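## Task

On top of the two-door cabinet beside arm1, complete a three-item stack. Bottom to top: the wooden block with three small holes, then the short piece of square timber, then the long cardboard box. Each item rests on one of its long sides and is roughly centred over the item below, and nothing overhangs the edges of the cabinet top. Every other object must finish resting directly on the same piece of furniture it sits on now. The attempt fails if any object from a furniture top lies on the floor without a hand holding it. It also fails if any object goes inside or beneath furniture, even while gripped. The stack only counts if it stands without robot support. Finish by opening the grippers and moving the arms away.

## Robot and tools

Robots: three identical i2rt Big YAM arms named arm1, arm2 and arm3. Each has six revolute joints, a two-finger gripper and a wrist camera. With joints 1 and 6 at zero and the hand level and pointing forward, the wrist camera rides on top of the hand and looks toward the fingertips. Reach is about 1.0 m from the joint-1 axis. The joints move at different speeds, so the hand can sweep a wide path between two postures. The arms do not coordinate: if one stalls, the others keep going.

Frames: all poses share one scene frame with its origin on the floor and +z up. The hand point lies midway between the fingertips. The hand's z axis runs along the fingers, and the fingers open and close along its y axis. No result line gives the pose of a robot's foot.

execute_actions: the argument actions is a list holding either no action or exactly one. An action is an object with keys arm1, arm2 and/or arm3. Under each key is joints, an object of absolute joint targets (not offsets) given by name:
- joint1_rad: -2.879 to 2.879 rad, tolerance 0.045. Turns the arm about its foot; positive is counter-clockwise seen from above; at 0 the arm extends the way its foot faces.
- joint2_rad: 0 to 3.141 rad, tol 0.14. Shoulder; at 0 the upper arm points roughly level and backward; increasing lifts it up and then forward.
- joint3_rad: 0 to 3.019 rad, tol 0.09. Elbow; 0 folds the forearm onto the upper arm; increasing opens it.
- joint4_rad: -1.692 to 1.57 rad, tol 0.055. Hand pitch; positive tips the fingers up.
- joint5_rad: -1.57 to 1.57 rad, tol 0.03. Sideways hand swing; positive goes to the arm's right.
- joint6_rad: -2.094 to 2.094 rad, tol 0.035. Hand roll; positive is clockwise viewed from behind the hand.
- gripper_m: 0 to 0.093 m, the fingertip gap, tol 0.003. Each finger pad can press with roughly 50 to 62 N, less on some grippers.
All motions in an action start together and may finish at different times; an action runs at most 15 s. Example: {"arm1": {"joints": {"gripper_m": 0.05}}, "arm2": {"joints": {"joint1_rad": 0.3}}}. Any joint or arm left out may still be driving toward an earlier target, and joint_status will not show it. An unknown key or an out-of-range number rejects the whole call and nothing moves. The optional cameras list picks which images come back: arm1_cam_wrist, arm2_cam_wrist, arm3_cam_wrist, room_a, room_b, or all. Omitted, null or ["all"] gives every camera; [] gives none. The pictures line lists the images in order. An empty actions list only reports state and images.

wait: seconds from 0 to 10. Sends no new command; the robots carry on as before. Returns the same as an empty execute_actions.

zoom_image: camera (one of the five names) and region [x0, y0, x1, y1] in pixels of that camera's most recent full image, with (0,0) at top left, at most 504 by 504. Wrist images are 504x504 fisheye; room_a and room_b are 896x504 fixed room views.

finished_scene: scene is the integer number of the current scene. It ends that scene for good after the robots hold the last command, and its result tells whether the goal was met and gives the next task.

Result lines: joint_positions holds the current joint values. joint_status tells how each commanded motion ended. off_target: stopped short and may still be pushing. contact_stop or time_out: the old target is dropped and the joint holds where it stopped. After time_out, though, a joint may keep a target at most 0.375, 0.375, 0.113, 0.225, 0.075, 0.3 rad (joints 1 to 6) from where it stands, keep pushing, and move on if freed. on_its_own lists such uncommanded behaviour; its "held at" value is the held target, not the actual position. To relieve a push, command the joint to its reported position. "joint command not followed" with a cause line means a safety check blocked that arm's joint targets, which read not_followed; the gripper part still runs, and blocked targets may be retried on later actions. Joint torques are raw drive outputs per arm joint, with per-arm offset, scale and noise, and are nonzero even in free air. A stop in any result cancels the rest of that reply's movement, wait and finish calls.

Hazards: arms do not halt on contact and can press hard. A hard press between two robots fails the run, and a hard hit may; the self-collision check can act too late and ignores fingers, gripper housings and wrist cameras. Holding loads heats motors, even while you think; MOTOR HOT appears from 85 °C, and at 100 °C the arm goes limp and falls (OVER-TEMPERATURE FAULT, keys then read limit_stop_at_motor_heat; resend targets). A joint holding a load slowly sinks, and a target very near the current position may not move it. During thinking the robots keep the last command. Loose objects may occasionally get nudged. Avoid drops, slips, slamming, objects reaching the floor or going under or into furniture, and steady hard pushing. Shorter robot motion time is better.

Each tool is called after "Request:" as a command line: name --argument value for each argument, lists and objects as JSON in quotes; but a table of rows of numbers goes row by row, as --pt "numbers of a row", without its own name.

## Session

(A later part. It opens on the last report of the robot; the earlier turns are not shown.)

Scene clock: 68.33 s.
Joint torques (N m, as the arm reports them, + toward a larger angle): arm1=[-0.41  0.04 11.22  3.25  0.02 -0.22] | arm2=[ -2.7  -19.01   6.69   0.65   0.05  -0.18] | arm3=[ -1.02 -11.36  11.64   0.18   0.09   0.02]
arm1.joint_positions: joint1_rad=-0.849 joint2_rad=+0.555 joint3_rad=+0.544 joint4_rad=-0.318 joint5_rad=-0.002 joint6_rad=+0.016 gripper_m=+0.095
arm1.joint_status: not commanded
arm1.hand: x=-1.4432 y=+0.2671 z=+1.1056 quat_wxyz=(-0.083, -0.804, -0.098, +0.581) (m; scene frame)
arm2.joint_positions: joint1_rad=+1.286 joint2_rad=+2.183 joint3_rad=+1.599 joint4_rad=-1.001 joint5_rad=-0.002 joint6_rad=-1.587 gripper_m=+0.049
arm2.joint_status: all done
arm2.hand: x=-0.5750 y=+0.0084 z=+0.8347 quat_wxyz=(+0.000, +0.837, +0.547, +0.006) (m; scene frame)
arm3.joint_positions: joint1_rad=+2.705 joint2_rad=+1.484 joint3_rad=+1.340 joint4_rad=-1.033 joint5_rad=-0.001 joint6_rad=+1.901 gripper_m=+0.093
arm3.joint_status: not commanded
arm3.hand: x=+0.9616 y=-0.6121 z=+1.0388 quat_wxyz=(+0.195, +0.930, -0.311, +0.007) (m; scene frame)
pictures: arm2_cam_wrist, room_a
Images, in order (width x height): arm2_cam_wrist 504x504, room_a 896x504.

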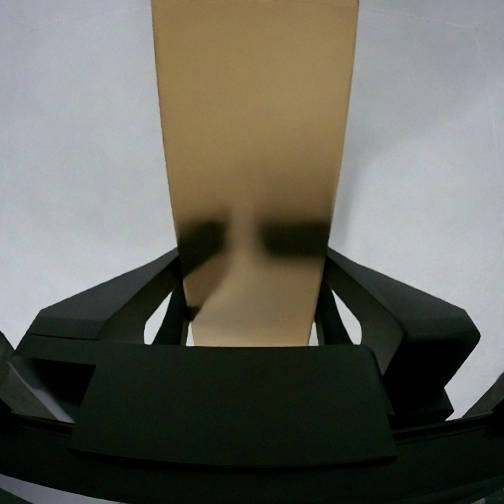

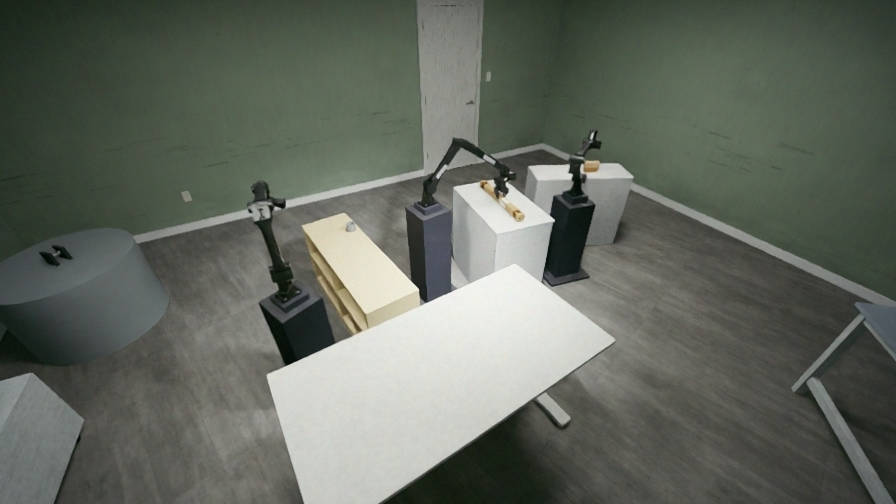

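Request:
execute_actions --actions '[]'

Scene clock: 70.50 s.
Joint torques (N m, as the arm reports them, + toward a larger angle): arm1=[-0.43  0.06 11.23  3.25  0.01 -0.22] | arm2=[ -2.65 -18.59   6.71   0.8    0.05  -0.17] | arm3=[ -0.91 -11.32  11.63   0.17   0.09   0.02]
arm1.joint_positions: joint1_rad=-0.849 joint2_rad=+0.555 joint3_rad=+0.544 joint4_rad=-0.318 joint5_rad=-0.002 joint6_rad=+0.016 gripper_m=+0.095
arm1.joint_status: not commanded
arm1.hand: x=-1.4432 y=+0.2671 z=+1.1056 quat_wxyz=(-0.083, -0.804, -0.098, +0.581) (m; scene frame)
arm2.joint_positions: joint1_rad=+1.286 joint2_rad=+2.183 joint3_rad=+1.599 joint4_rad=-1.001 joint5_rad=-0.002 joint6_rad=-1.587 gripper_m=+0.049
arm2.joint_status: all done
arm2.hand: x=-0.5750 y=+0.0084 z=+0.8347 quat_wxyz=(+0.000, +0.837, +0.547, +0.006) (m; scene frame)
arm3.joint_positions: joint1_rad=+2.705 joint2_rad=+1.484 joint3_rad=+1.340 joint4_rad=-1.033 joint5_rad=-0.001 joint6_rad=+1.901 gripper_m=+0.093
arm3.joint_status: not commanded
arm3.hand: x=+0.9616 y=-0.6121 z=+1.0388 quat_wxyz=(+0.195, +0.930, -0.311, +0.007) (m; scene frame)
pictures: arm1_cam_wrist, arm2_cam_wrist, arm3_cam_wrist, room_a, room_b
Images, in order (width x height): arm1_cam_wrist 504x504, arm2_cam_wrist 504x504, arm3_cam_wrist 504x504, room_a 896x504, room_b 896x504.

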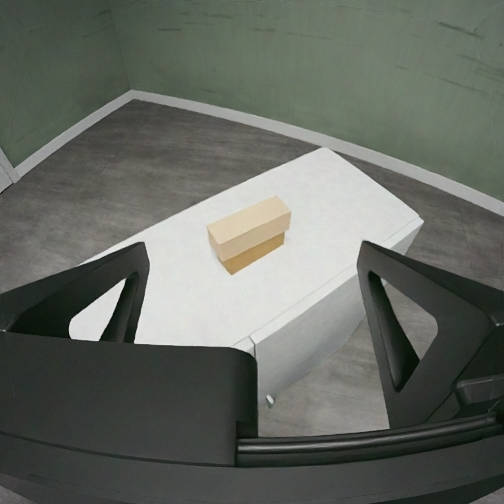

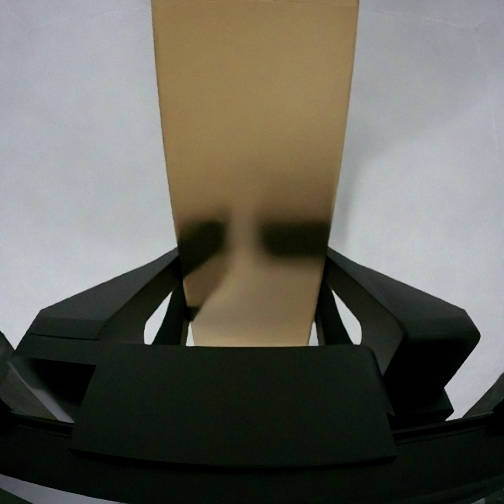

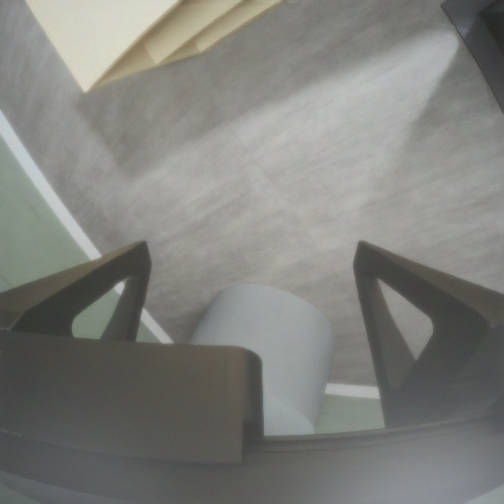

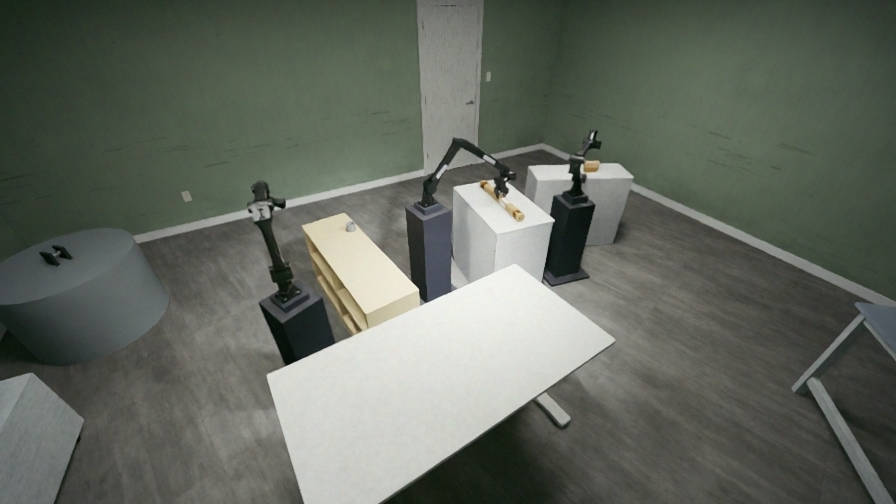

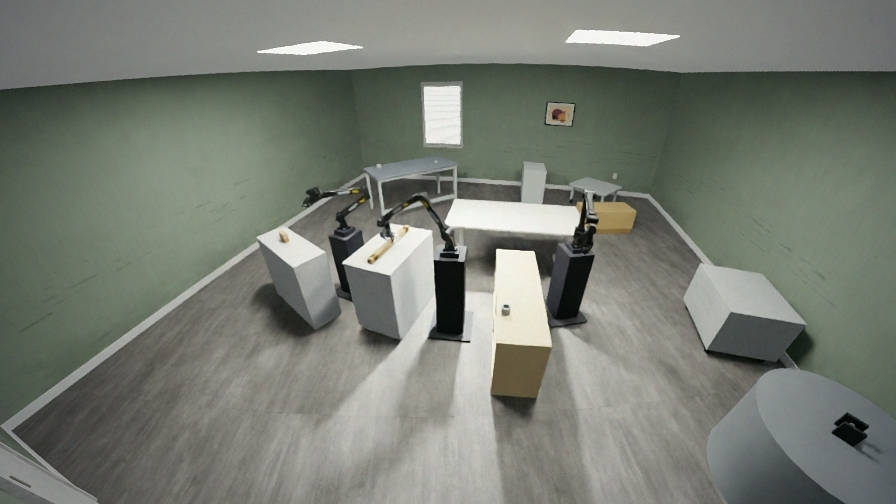

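Request:
zoom_image --camera "room_a" --region '[440, 130, 640, 260]'

Request:
zoom_image --camera "room_b" --region '[240, 180, 460, 340]'

Region (440, 130, 640, 260) of room_a's 896x504 image, scaled by 2.520, with more detail than that image has; it fills the top 328 rows of this view, and the rest is white.

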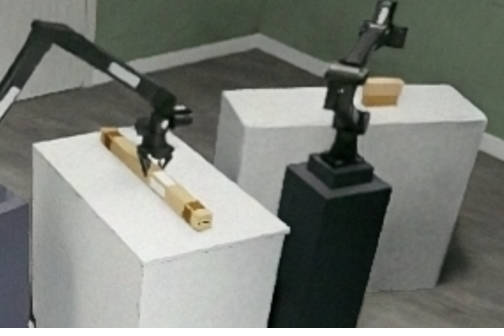

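Region (240, 180, 460, 340) of room_b's 896x504 image, scaled by 2.291, with more detail than that image has; it fills the top 367 rows of this view, and the rest is white.

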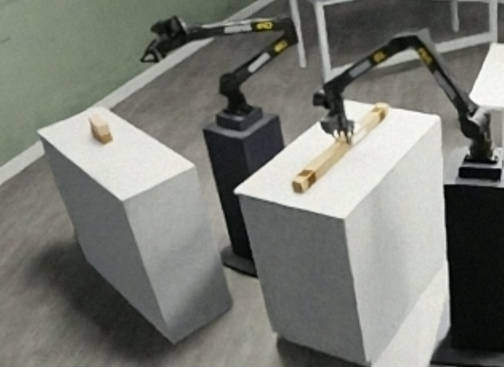

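Request:
execute_actions --actions '[{"arm2":{"joints":{"joint2_rad":2.19,"gripper_m":0.093}}}]' --cameras '["arm2_cam_wrist"]'

Request:
execute_actions --actions '[{"arm2":{"joints":{"joint2_rad":2.0,"joint3_rad":1.74,"joint4_rad":-1.28}}}]' --cameras '["arm2_cam_wrist","room_b"]'

Scene clock: 76.17 s.
Joint torques (N m, as the arm reports them, + toward a larger angle): arm1=[-0.38  0.07 11.23  3.24  0.02 -0.22] | arm2=[ -2.54 -20.1    6.6    0.73   0.04  -0.17] | arm3=[ -1.   -11.36  11.63   0.17   0.1    0.02]
arm1.joint_positions: joint1_rad=-0.849 joint2_rad=+0.555 joint3_rad=+0.544 joint4_rad=-0.318 joint5_rad=-0.002 joint6_rad=+0.016 gripper_m=+0.095
arm1.joint_status: not commanded
arm1.hand: x=-1.4432 y=+0.2671 z=+1.1056 quat_wxyz=(-0.083, -0.804, -0.098, +0.581) (m; scene frame)
arm2.joint_positions: joint1_rad=+1.286 joint2_rad=+2.183 joint3_rad=+1.599 joint4_rad=-1.001 joint5_rad=-0.002 joint6_rad=-1.587 gripper_m=+0.093
arm2.joint_status: all done
arm2.hand: x=-0.5750 y=+0.0084 z=+0.8347 quat_wxyz=(+0.000, +0.837, +0.547, +0.006) (m; scene frame)
arm3.joint_positions: joint1_rad=+2.705 joint2_rad=+1.484 joint3_rad=+1.340 joint4_rad=-1.033 joint5_rad=-0.001 joint6_rad=+1.901 gripper_m=+0.093
arm3.joint_status: not commanded
arm3.hand: x=+0.9616 y=-0.6121 z=+1.0388 quat_wxyz=(+0.195, +0.930, -0.311, +0.007) (m; scene frame)
pictures: arm2_cam_wrist
Images, in order (width x height): arm2_cam_wrist 504x504.

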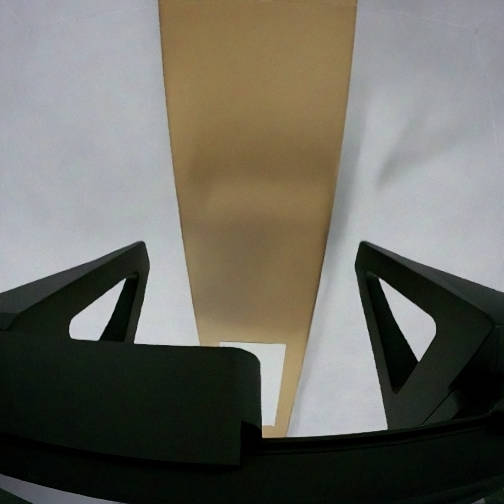

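Scene clock: 77.40 s.
Joint torques (N m, as the arm reports them, + toward a larger angle): arm1=[-0.45  0.05 11.22  3.25  0.02 -0.22] | arm2=[ -2.8  -17.22   9.16  -0.2    0.04  -0.17] | arm3=[ -1.01 -11.35  11.63   0.17   0.1    0.02]
arm1.joint_positions: joint1_rad=-0.849 joint2_rad=+0.555 joint3_rad=+0.544 joint4_rad=-0.318 joint5_rad=-0.002 joint6_rad=+0.016 gripper_m=+0.095
arm1.joint_status: not commanded
arm1.hand: x=-1.4432 y=+0.2671 z=+1.1056 quat_wxyz=(-0.083, -0.804, -0.098, +0.581) (m; scene frame)
arm2.joint_positions: joint1_rad=+1.286 joint2_rad=+1.976 joint3_rad=+1.713 joint4_rad=-1.269 joint5_rad=-0.002 joint6_rad=-1.587 gripper_m=+0.093
arm2.joint_status: all done
arm2.hand: x=-0.5762 y=+0.0067 z=+0.9961 quat_wxyz=(-0.022, +0.837, +0.547, -0.007) (m; scene frame)
arm3.joint_positions: joint1_rad=+2.705 joint2_rad=+1.484 joint3_rad=+1.340 joint4_rad=-1.033 joint5_rad=-0.001 joint6_rad=+1.901 gripper_m=+0.093
arm3.joint_status: not commanded
arm3.hand: x=+0.9616 y=-0.6121 z=+1.0388 quat_wxyz=(+0.195, +0.930, -0.311, +0.007) (m; scene frame)
pictures: arm2_cam_wrist, room_b
Images, in order (width x height): arm2_cam_wrist 504x504, room_b 896x504.

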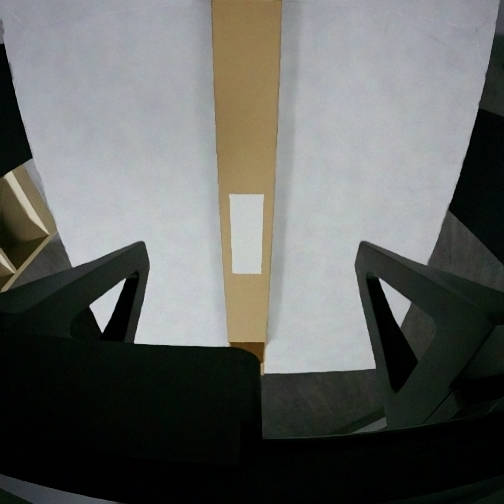

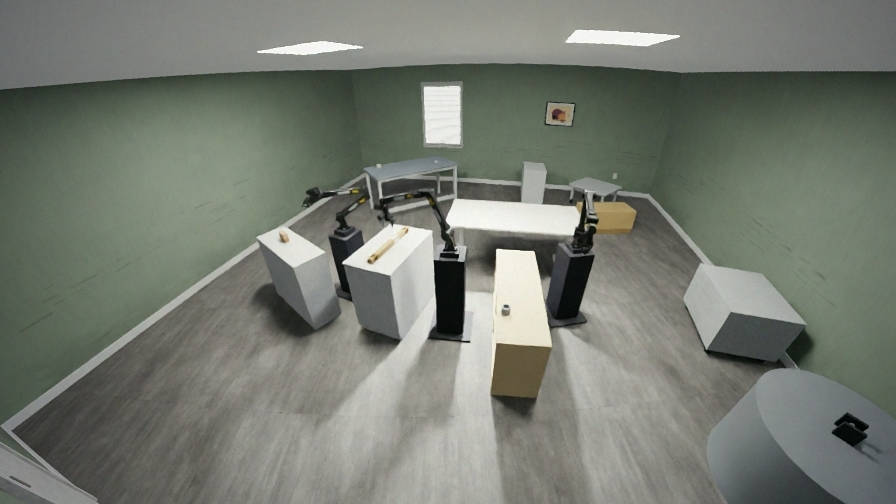

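Request:
execute_actions --actions '[{"arm2":{"joints":{"joint1_rad":-0.2}},"arm1":{"joints":{"joint1_rad":1.444,"joint2_rad":2.0,"joint3_rad":2.02,"joint4_rad":-1.545,"joint5_rad":0,"joint6_rad":1.40,"gripper_m":0.093}}}]' --cameras '["arm1_cam_wrist","room_b"]'

Scene clock: 81.20 s.
Joint torques (N m, as the arm reports them, + toward a larger angle): arm1=[ -1.01 -21.39  13.85   0.12   0.06   0.06] | arm2=[ -1.18 -18.21   9.21  -0.18  -0.1   -0.16] | arm3=[ -1.   -11.34  11.63   0.18   0.09   0.02]
arm1.joint_positions: joint1_rad=+1.449 joint2_rad=+2.021 joint3_rad=+1.967 joint4_rad=-1.537 joint5_rad=+0.000 joint6_rad=+1.383 gripper_m=+0.093
arm1.joint_status: all done
arm1.hand: x=-0.5856 y=+0.0114 z=+0.9685 quat_wxyz=(+0.010, -0.832, -0.554, +0.010) (m; scene frame)
arm2.joint_positions: joint1_rad=-0.209 joint2_rad=+1.986 joint3_rad=+1.713 joint4_rad=-1.269 joint5_rad=+0.001 joint6_rad=-1.587 gripper_m=+0.093
arm2.joint_status: all done
arm2.hand: x=+0.1920 y=+0.3260 z=+0.9941 quat_wxyz=(-0.021, +0.986, -0.168, +0.001) (m; scene frame)
arm3.joint_positions: joint1_rad=+2.705 joint2_rad=+1.484 joint3_rad=+1.340 joint4_rad=-1.033 joint5_rad=-0.001 joint6_rad=+1.901 gripper_m=+0.093
arm3.joint_status: not commanded
arm3.hand: x=+0.9616 y=-0.6121 z=+1.0388 quat_wxyz=(+0.195, +0.930, -0.311, +0.007) (m; scene frame)
pictures: arm1_cam_wrist, room_b
Images, in order (width x height): arm1_cam_wrist 504x504, room_b 896x504.

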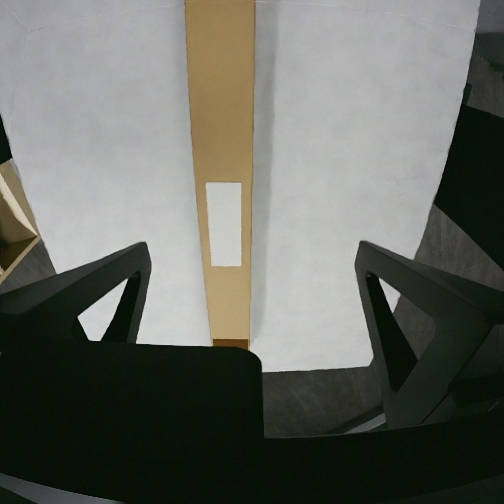

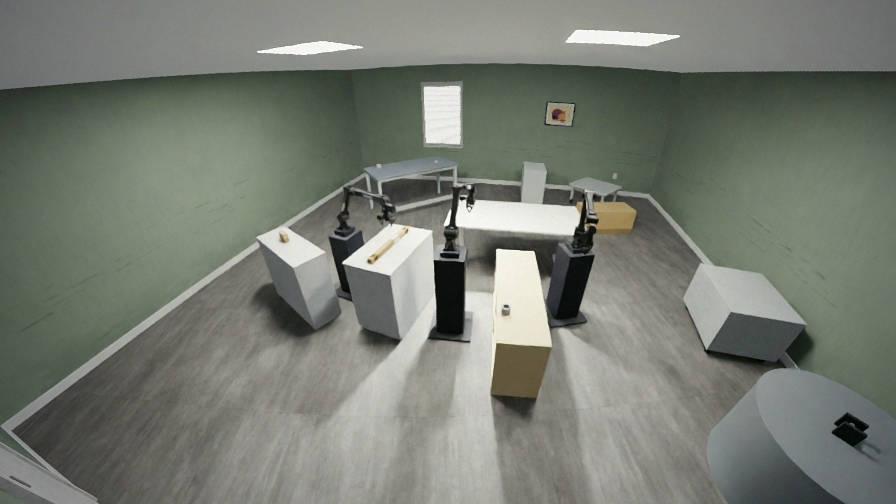

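Request:
execute_actions --actions '[{"arm1":{"joints":{"joint1_rad":1.405,"joint2_rad":2.135,"joint3_rad":1.965,"joint4_rad":-1.395,"joint6_rad":1.33}}}]' --cameras '["arm1_cam_wrist"]'

Scene clock: 85.80 s.
Joint torques (N m, as the arm reports them, + toward a larger angle): arm1=[ -0.26 -22.56   9.78   0.85   0.06  -0.22] | arm2=[ -0.91 -18.22   9.21  -0.2   -0.1   -0.18] | arm3=[ -0.94 -11.35  11.65   0.16   0.1    0.02]
arm1.joint_positions: joint1_rad=+1.403 joint2_rad=+2.156 joint3_rad=+1.956 joint4_rad=-1.403 joint5_rad=+0.000 joint6_rad=+1.347 gripper_m=+0.093
arm1.joint_status: all done
arm1.hand: x=-0.5790 y=-0.0307 z=+0.8804 quat_wxyz=(+0.016, -0.835, -0.549, +0.012) (m; scene frame)
arm2.joint_positions: joint1_rad=-0.209 joint2_rad=+1.986 joint3_rad=+1.713 joint4_rad=-1.269 joint5_rad=+0.001 joint6_rad=-1.587 gripper_m=+0.093
arm2.joint_status: not commanded
arm2.hand: x=+0.1920 y=+0.3260 z=+0.9941 quat_wxyz=(-0.021, +0.986, -0.168, +0.001) (m; scene frame)
arm3.joint_positions: joint1_rad=+2.705 joint2_rad=+1.484 joint3_rad=+1.340 joint4_rad=-1.033 joint5_rad=-0.001 joint6_rad=+1.901 gripper_m=+0.093
arm3.joint_status: not commanded
arm3.hand: x=+0.9616 y=-0.6121 z=+1.0388 quat_wxyz=(+0.195, +0.930, -0.311, +0.007) (m; scene frame)
pictures: arm1_cam_wrist
Images, in order (width x height): arm1_cam_wrist 504x504.

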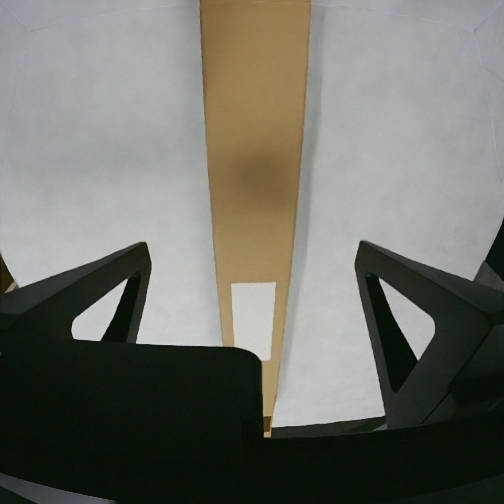

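Request:
execute_actions --actions '[]' --cameras '["room_a","room_b"]'

Request:
zoom_image --camera "room_a" --region '[460, 160, 560, 235]'

Request:
zoom_image --camera "room_b" --region '[345, 205, 435, 275]'

Scene clock: 87.47 s.
Joint torques (N m, as the arm reports them, + toward a larger angle): arm1=[ -0.4  -22.64   9.73   0.85   0.06  -0.22] | arm2=[ -1.12 -18.35   9.09  -0.23  -0.12  -0.16] | arm3=[ -0.97 -11.37  11.64   0.15   0.09   0.02]
arm1.joint_positions: joint1_rad=+1.403 joint2_rad=+2.156 joint3_rad=+1.956 joint4_rad=-1.403 joint5_rad=+0.000 joint6_rad=+1.347 gripper_m=+0.093
arm1.joint_status: all done
arm1.hand: x=-0.5790 y=-0.0307 z=+0.8804 quat_wxyz=(+0.016, -0.835, -0.549, +0.012) (m; scene frame)
arm2.joint_positions: joint1_rad=-0.209 joint2_rad=+1.986 joint3_rad=+1.713 joint4_rad=-1.269 joint5_rad=+0.001 joint6_rad=-1.587 gripper_m=+0.093
arm2.joint_status: not commanded
arm2.hand: x=+0.1920 y=+0.3260 z=+0.9941 quat_wxyz=(-0.021, +0.986, -0.168, +0.001) (m; scene frame)
arm3.joint_positions: joint1_rad=+2.705 joint2_rad=+1.484 joint3_rad=+1.340 joint4_rad=-1.033 joint5_rad=-0.001 joint6_rad=+1.901 gripper_m=+0.093
arm3.joint_status: not commanded
arm3.hand: x=+0.9616 y=-0.6121 z=+1.0388 quat_wxyz=(+0.195, +0.930, -0.311, +0.007) (m; scene frame)
pictures: room_a, room_b
Images, in order (width x height): room_a 896x504, room_b 896x504.

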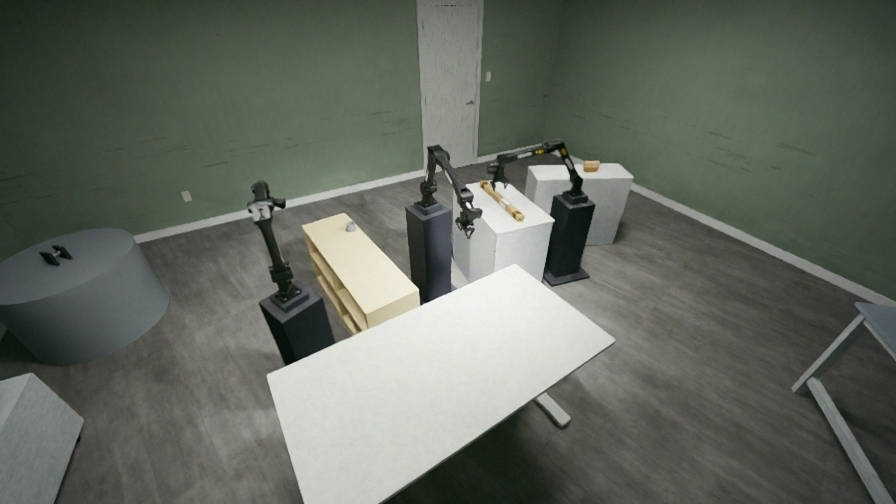

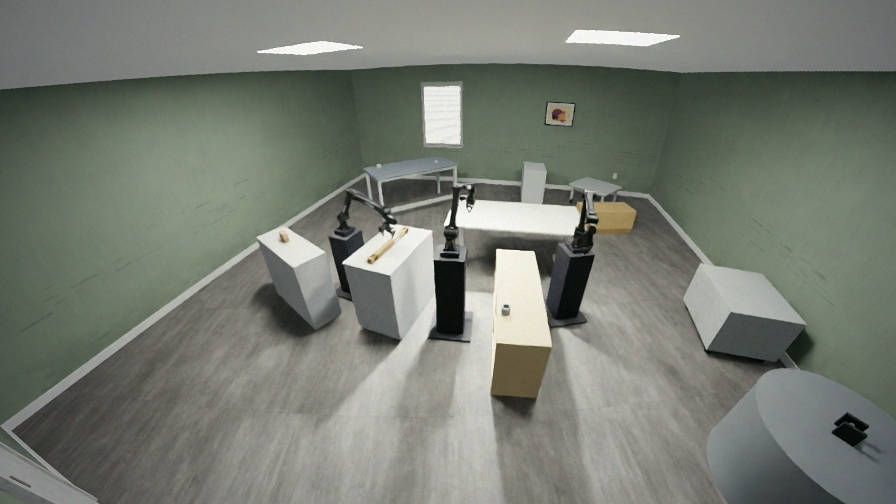

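Region (460, 160, 560, 235) of room_a's 896x504 image, scaled by 5.040, with more detail than that image has; it fills the top 378 rows of this view, and the rest is white.

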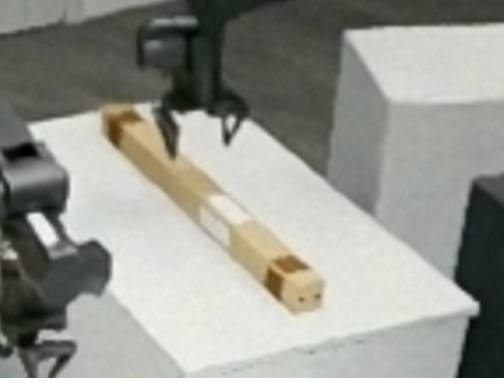

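Region (345, 205, 435, 275) of room_b's 896x504 image, scaled by 5.600, with more detail than that image has.

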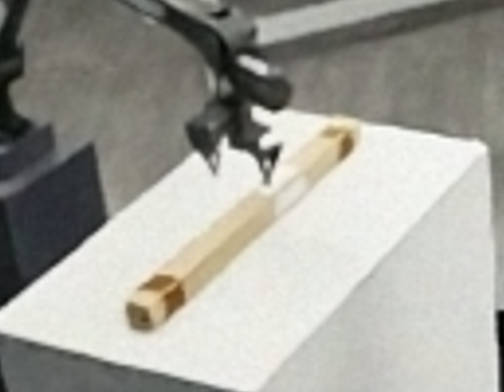

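Request:
execute_actions --actions '[{"arm1":{"joints":{"joint2_rad":2.172,"joint3_rad":1.872,"joint4_rad":-1.235}}}]' --cameras '["arm1_cam_wrist"]'

Scene clock: 89.23 s.
Joint torques (N m, as the arm reports them, + toward a larger angle): arm1=[ -0.4  -21.54   8.72   1.03   0.06  -0.22] | arm2=[ -1.11 -18.21   9.21  -0.24  -0.11  -0.18] | arm3=[ -0.91 -11.37  11.63   0.16   0.09   0.02]
arm1.joint_positions: joint1_rad=+1.403 joint2_rad=+2.179 joint3_rad=+1.871 joint4_rad=-1.244 joint5_rad=+0.000 joint6_rad=+1.347 gripper_m=+0.093
arm1.joint_status: all done
arm1.hand: x=-0.5728 y=-0.0359 z=+0.8339 quat_wxyz=(-0.008, -0.835, -0.550, +0.003) (m; scene frame)
arm2.joint_positions: joint1_rad=-0.209 joint2_rad=+1.986 joint3_rad=+1.713 joint4_rad=-1.269 joint5_rad=+0.001 joint6_rad=-1.587 gripper_m=+0.093
arm2.joint_status: not commanded
arm2.hand: x=+0.1920 y=+0.3260 z=+0.9941 quat_wxyz=(-0.021, +0.986, -0.168, +0.001) (m; scene frame)
arm3.joint_positions: joint1_rad=+2.705 joint2_rad=+1.484 joint3_rad=+1.340 joint4_rad=-1.033 joint5_rad=-0.001 joint6_rad=+1.901 gripper_m=+0.093
arm3.joint_status: not commanded
arm3.hand: x=+0.9616 y=-0.6121 z=+1.0388 quat_wxyz=(+0.195, +0.930, -0.311, +0.007) (m; scene frame)
pictures: arm1_cam_wrist
Images, in order (width x height): arm1_cam_wrist 504x504.

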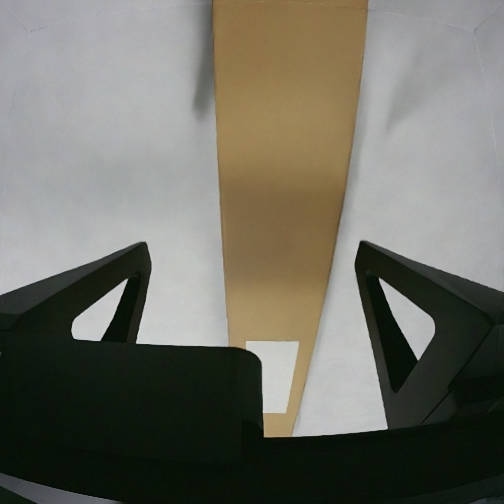

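Request:
execute_actions --actions '[{"arm1":{"joints":{"joint3_rad":1.797,"joint4_rad":-1.18}}}]' --cameras '["arm1_cam_wrist"]'

Scene clock: 91.07 s.
Joint torques (N m, as the arm reports them, + toward a larger angle): arm1=[ -0.38 -21.2    8.79   1.02   0.06  -0.22] | arm2=[ -1.02 -18.4    9.13  -0.23  -0.11  -0.18] | arm3=[ -0.98 -11.37  11.65   0.16   0.09   0.02]
arm1.joint_positions: joint1_rad=+1.403 joint2_rad=+2.179 joint3_rad=+1.794 joint4_rad=-1.190 joint5_rad=+0.000 joint6_rad=+1.347 gripper_m=+0.093
arm1.joint_status: all done
arm1.hand: x=-0.5856 y=-0.0270 z=+0.8063 quat_wxyz=(+0.003, -0.835, -0.550, +0.007) (m; scene frame)
arm2.joint_positions: joint1_rad=-0.209 joint2_rad=+1.986 joint3_rad=+1.713 joint4_rad=-1.269 joint5_rad=+0.001 joint6_rad=-1.587 gripper_m=+0.093
arm2.joint_status: not commanded
arm2.hand: x=+0.1920 y=+0.3260 z=+0.9941 quat_wxyz=(-0.021, +0.986, -0.168, +0.001) (m; scene frame)
arm3.joint_positions: joint1_rad=+2.705 joint2_rad=+1.484 joint3_rad=+1.340 joint4_rad=-1.033 joint5_rad=-0.001 joint6_rad=+1.901 gripper_m=+0.093
arm3.joint_status: not commanded
arm3.hand: x=+0.9616 y=-0.6121 z=+1.0388 quat_wxyz=(+0.195, +0.930, -0.311, +0.007) (m; scene frame)
pictures: arm1_cam_wrist
Images, in order (width x height): arm1_cam_wrist 504x504.

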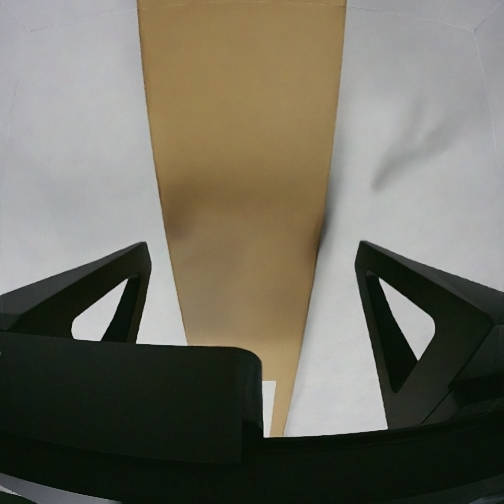

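Request:
execute_actions --actions '[{"arm1":{"joints":{"joint1_rad":1.44,"joint6_rad":1.385}}}]' --cameras '["arm1_cam_wrist"]'

Scene clock: 93.80 s.
Joint torques (N m, as the arm reports them, + toward a larger angle): arm1=[ -0.62 -21.19   8.78   0.97   0.07   0.05] | arm2=[ -1.07 -18.09   9.24  -0.11  -0.1   -0.16] | arm3=[ -1.   -11.36  11.63   0.16   0.09   0.02]
arm1.joint_positions: joint1_rad=+1.441 joint2_rad=+2.179 joint3_rad=+1.794 joint4_rad=-1.190 joint5_rad=+0.000 joint6_rad=+1.368 gripper_m=+0.093
arm1.joint_status: all done
arm1.hand: x=-0.5714 y=-0.0068 z=+0.8060 quat_wxyz=(+0.003, -0.831, -0.557, +0.007) (m; scene frame)
arm2.joint_positions: joint1_rad=-0.209 joint2_rad=+1.986 joint3_rad=+1.713 joint4_rad=-1.269 joint5_rad=+0.001 joint6_rad=-1.587 gripper_m=+0.093
arm2.joint_status: not commanded
arm2.hand: x=+0.1920 y=+0.3260 z=+0.9941 quat_wxyz=(-0.021, +0.986, -0.168, +0.001) (m; scene frame)
arm3.joint_positions: joint1_rad=+2.705 joint2_rad=+1.484 joint3_rad=+1.340 joint4_rad=-1.033 joint5_rad=-0.001 joint6_rad=+1.901 gripper_m=+0.093
arm3.joint_status: not commanded
arm3.hand: x=+0.9616 y=-0.6121 z=+1.0388 quat_wxyz=(+0.195, +0.930, -0.311, +0.007) (m; scene frame)
pictures: arm1_cam_wrist
Images, in order (width x height): arm1_cam_wrist 504x504.

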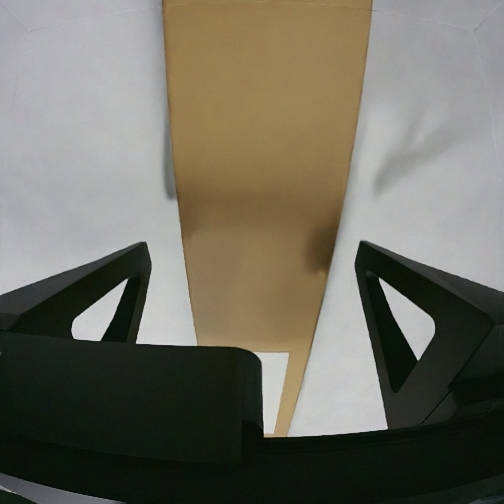

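Label start at row ~352. Good. Close and lift.

Request:
execute_actions --actions '[{"arm1":{"joints":{"gripper_m":0.03}}}]' --cameras '["arm1_cam_wrist"]'

Scene clock: 94.53 s.
Joint torques (N m, as the arm reports them, + toward a larger angle): arm1=[ -0.62 -21.16   8.78   0.94   0.06   0.05] | arm2=[ -0.78 -18.3    9.19  -0.24  -0.11  -0.16] | arm3=[ -0.97 -11.31  11.65   0.18   0.1    0.02]
arm1.joint_positions: joint1_rad=+1.441 joint2_rad=+2.179 joint3_rad=+1.794 joint4_rad=-1.189 joint5_rad=+0.000 joint6_rad=+1.369 gripper_m=+0.050
arm1.joint_status: gripper_m off_target (ended at +0.050, target +0.030)
arm1.hand: x=-0.5712 y=-0.0069 z=+0.8060 quat_wxyz=(+0.002, -0.831, -0.556, +0.007) (m; scene frame)
arm2.joint_positions: joint1_rad=-0.209 joint2_rad=+1.986 joint3_rad=+1.713 joint4_rad=-1.269 joint5_rad=+0.001 joint6_rad=-1.587 gripper_m=+0.093
arm2.joint_status: not commanded
arm2.hand: x=+0.1920 y=+0.3260 z=+0.9941 quat_wxyz=(-0.021, +0.986, -0.168, +0.001) (m; scene frame)
arm3.joint_positions: joint1_rad=+2.705 joint2_rad=+1.484 joint3_rad=+1.340 joint4_rad=-1.033 joint5_rad=-0.001 joint6_rad=+1.901 gripper_m=+0.093
arm3.joint_status: not commanded
arm3.hand: x=+0.9616 y=-0.6121 z=+1.0388 quat_wxyz=(+0.195, +0.930, -0.311, +0.007) (m; scene frame)
pictures: arm1_cam_wrist
Images, in order (width x height): arm1_cam_wrist 504x504.

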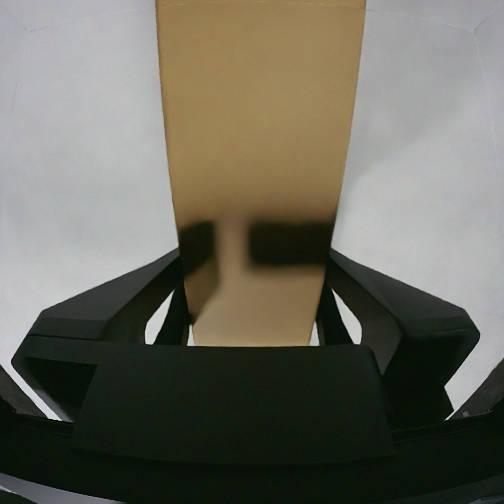

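Request:
execute_actions --actions '[{"arm1":{"joints":{"joint2_rad":1.96,"joint3_rad":2.0,"joint4_rad":-1.55}}}]' --cameras '["arm1_cam_wrist","room_b"]'

Scene clock: 96.73 s.
Joint torques (N m, as the arm reports them, + toward a larger angle): arm1=[ -0.63 -20.57  11.15   0.24   0.06   0.05] | arm2=[ -0.81 -18.41   9.1   -0.2   -0.12  -0.16] | arm3=[ -0.97 -11.35  11.64   0.16   0.1    0.02]
arm1.joint_positions: joint1_rad=+1.441 joint2_rad=+1.978 joint3_rad=+1.979 joint4_rad=-1.543 joint5_rad=+0.000 joint6_rad=+1.369 gripper_m=+0.050
arm1.joint_status: all done
arm1.hand: x=-0.5890 y=+0.0078 z=+0.9991 quat_wxyz=(-0.012, -0.831, -0.556, +0.001) (m; scene frame)
arm2.joint_positions: joint1_rad=-0.209 joint2_rad=+1.986 joint3_rad=+1.713 joint4_rad=-1.269 joint5_rad=+0.001 joint6_rad=-1.587 gripper_m=+0.093
arm2.joint_status: not commanded
arm2.hand: x=+0.1920 y=+0.3260 z=+0.9941 quat_wxyz=(-0.021, +0.986, -0.168, +0.001) (m; scene frame)
arm3.joint_positions: joint1_rad=+2.705 joint2_rad=+1.484 joint3_rad=+1.340 joint4_rad=-1.033 joint5_rad=-0.001 joint6_rad=+1.901 gripper_m=+0.093
arm3.joint_status: not commanded
arm3.hand: x=+0.9616 y=-0.6121 z=+1.0388 quat_wxyz=(+0.195, +0.930, -0.311, +0.007) (m; scene frame)
pictures: arm1_cam_wrist, room_b
Images, in order (width x height): arm1_cam_wrist 504x504, room_b 896x504.

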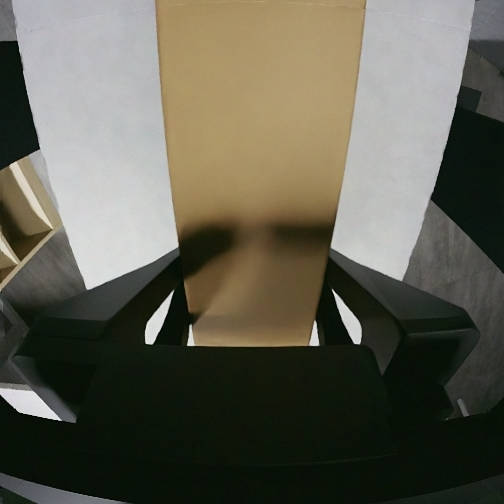

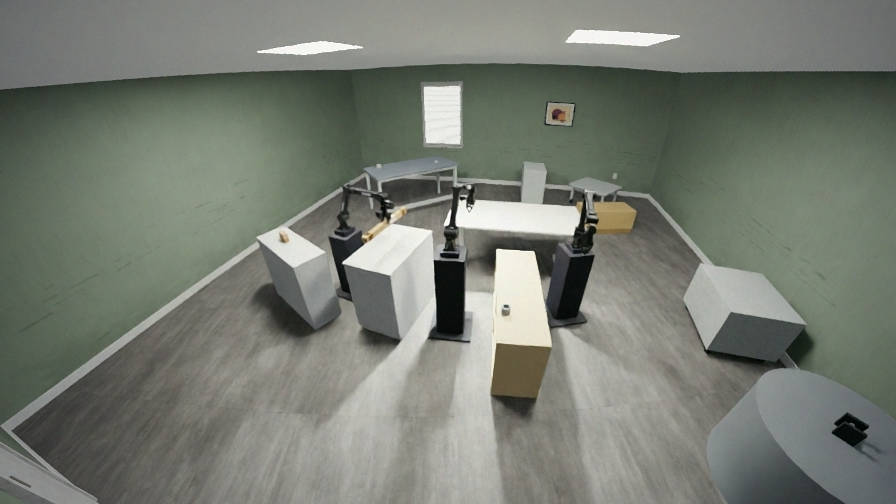

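Request:
execute_actions --actions '[{"arm1":{"joints":{"joint1_rad":-0.84,"joint6_rad":0.95}}}]' --cameras '["arm1_cam_wrist","room_a","room_b"]'

Scene clock: 99.47 s.
Joint torques (N m, as the arm reports them, + toward a larger angle): arm1=[ -0.02 -20.29  11.13   0.34  -0.03  -0.22] | arm2=[ -0.94 -18.39   9.17  -0.18  -0.11  -0.18] | arm3=[ -0.94 -11.32  11.62   0.17   0.09   0.02]
arm1.joint_positions: joint1_rad=-0.844 joint2_rad=+1.980 joint3_rad=+1.979 joint4_rad=-1.543 joint5_rad=+0.000 joint6_rad=+0.966 gripper_m=+0.050
arm1.joint_status: all done
arm1.hand: x=-1.7074 y=+0.1943 z=+1.0099 quat_wxyz=(-0.012, -0.939, +0.344, +0.015) (m; scene frame)
arm2.joint_positions: joint1_rad=-0.209 joint2_rad=+1.986 joint3_rad=+1.713 joint4_rad=-1.269 joint5_rad=+0.001 joint6_rad=-1.587 gripper_m=+0.093
arm2.joint_status: not commanded
arm2.hand: x=+0.1920 y=+0.3260 z=+0.9941 quat_wxyz=(-0.021, +0.986, -0.168, +0.001) (m; scene frame)
arm3.joint_positions: joint1_rad=+2.705 joint2_rad=+1.484 joint3_rad=+1.340 joint4_rad=-1.033 joint5_rad=-0.001 joint6_rad=+1.901 gripper_m=+0.093
arm3.joint_status: not commanded
arm3.hand: x=+0.9616 y=-0.6121 z=+1.0388 quat_wxyz=(+0.195, +0.930, -0.311, +0.007) (m; scene frame)
pictures: arm1_cam_wrist, room_a, room_b
Images, in order (width x height): arm1_cam_wrist 504x504, room_a 896x504, room_b 896x504.

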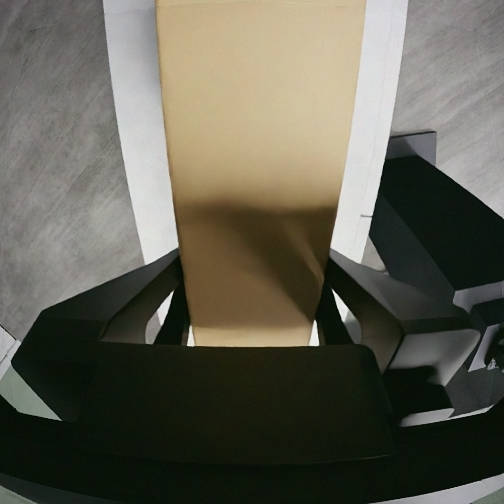

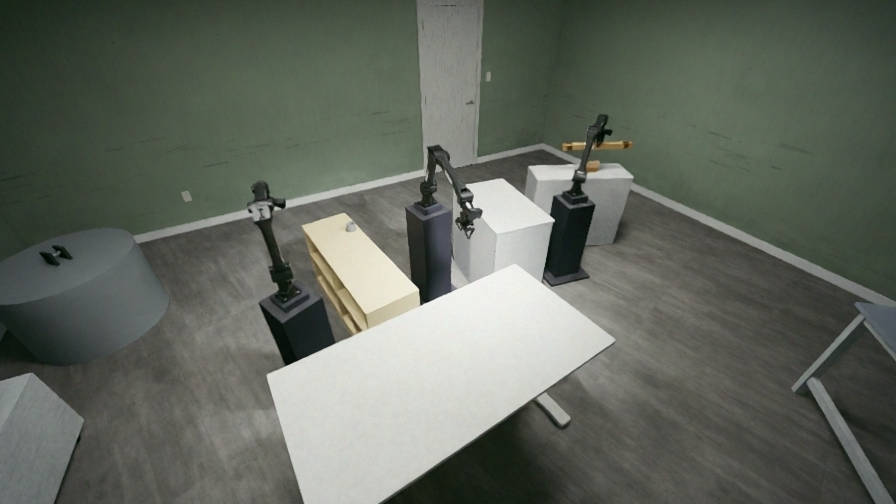

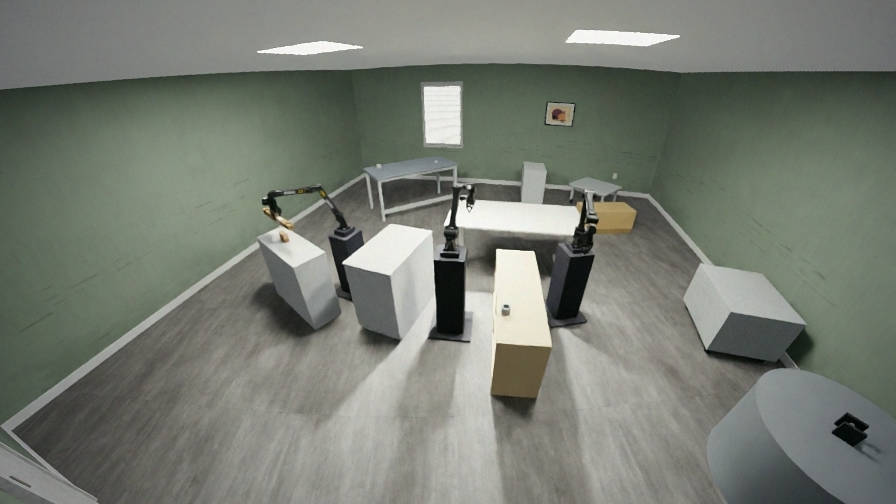

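Request:
execute_actions --actions '[{"arm1":{"joints":{"joint2_rad":1.985,"joint3_rad":1.80,"joint4_rad":-1.362,"joint6_rad":-0.6}}}]' --cameras '["arm1_cam_wrist","room_a","room_b"]'

Scene clock: 105.43 s.
Joint torques (N m, as the arm reports them, + toward a larger angle): arm1=[  0.03 -20.07   9.73   1.08  -0.17  -0.24] | arm2=[ -1.19 -18.04   9.21  -0.17  -0.11  -0.17] | arm3=[ -0.99 -11.4   11.64   0.16   0.09   0.02]
arm1.joint_positions: joint1_rad=-0.844 joint2_rad=+2.003 joint3_rad=+1.793 joint4_rad=-1.372 joint5_rad=+0.000 joint6_rad=-0.583 gripper_m=+0.050
arm1.joint_status: all done
arm1.hand: x=-1.6985 y=+0.1964 z=+0.9258 quat_wxyz=(-0.001, -0.912, -0.411, +0.001) (m; scene frame)
arm2.joint_positions: joint1_rad=-0.209 joint2_rad=+1.986 joint3_rad=+1.713 joint4_rad=-1.269 joint5_rad=+0.001 joint6_rad=-1.587 gripper_m=+0.093
arm2.joint_status: not commanded
arm2.hand: x=+0.1920 y=+0.3260 z=+0.9941 quat_wxyz=(-0.021, +0.986, -0.168, +0.001) (m; scene frame)
arm3.joint_positions: joint1_rad=+2.705 joint2_rad=+1.484 joint3_rad=+1.340 joint4_rad=-1.033 joint5_rad=-0.001 joint6_rad=+1.901 gripper_m=+0.093
arm3.joint_status: not commanded
arm3.hand: x=+0.9616 y=-0.6121 z=+1.0388 quat_wxyz=(+0.195, +0.930, -0.311, +0.007) (m; scene frame)
pictures: arm1_cam_wrist, room_a, room_b
Images, in order (width x height): arm1_cam_wrist 504x504, room_a 896x504, room_b 896x504.

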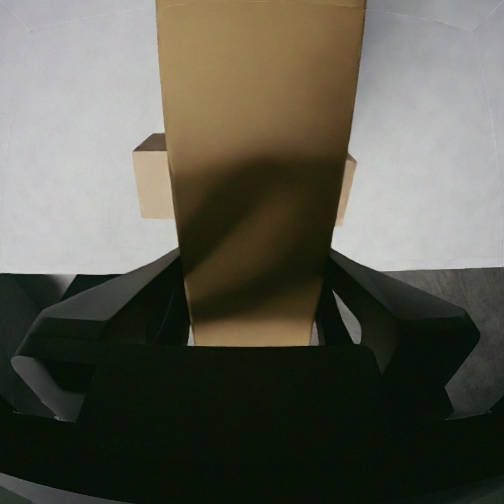

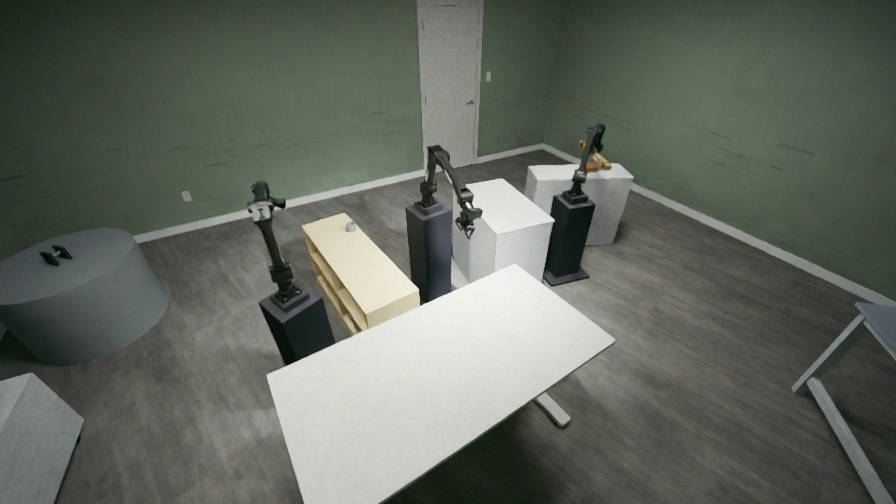

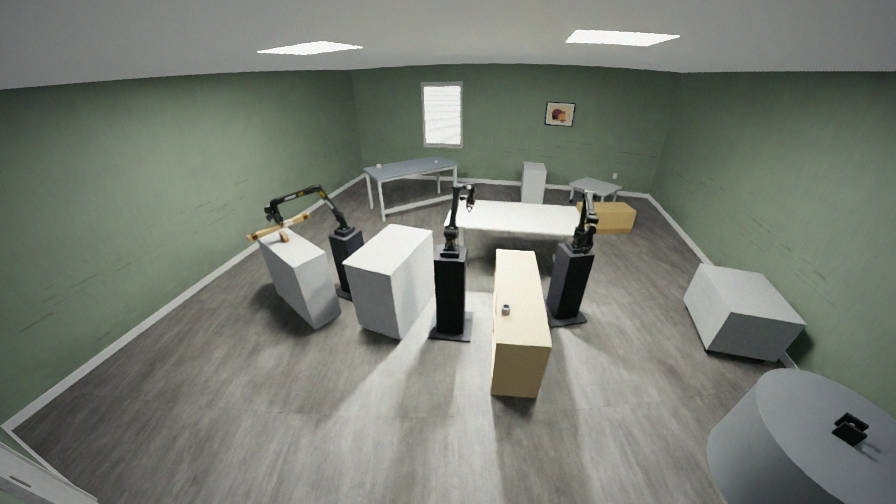

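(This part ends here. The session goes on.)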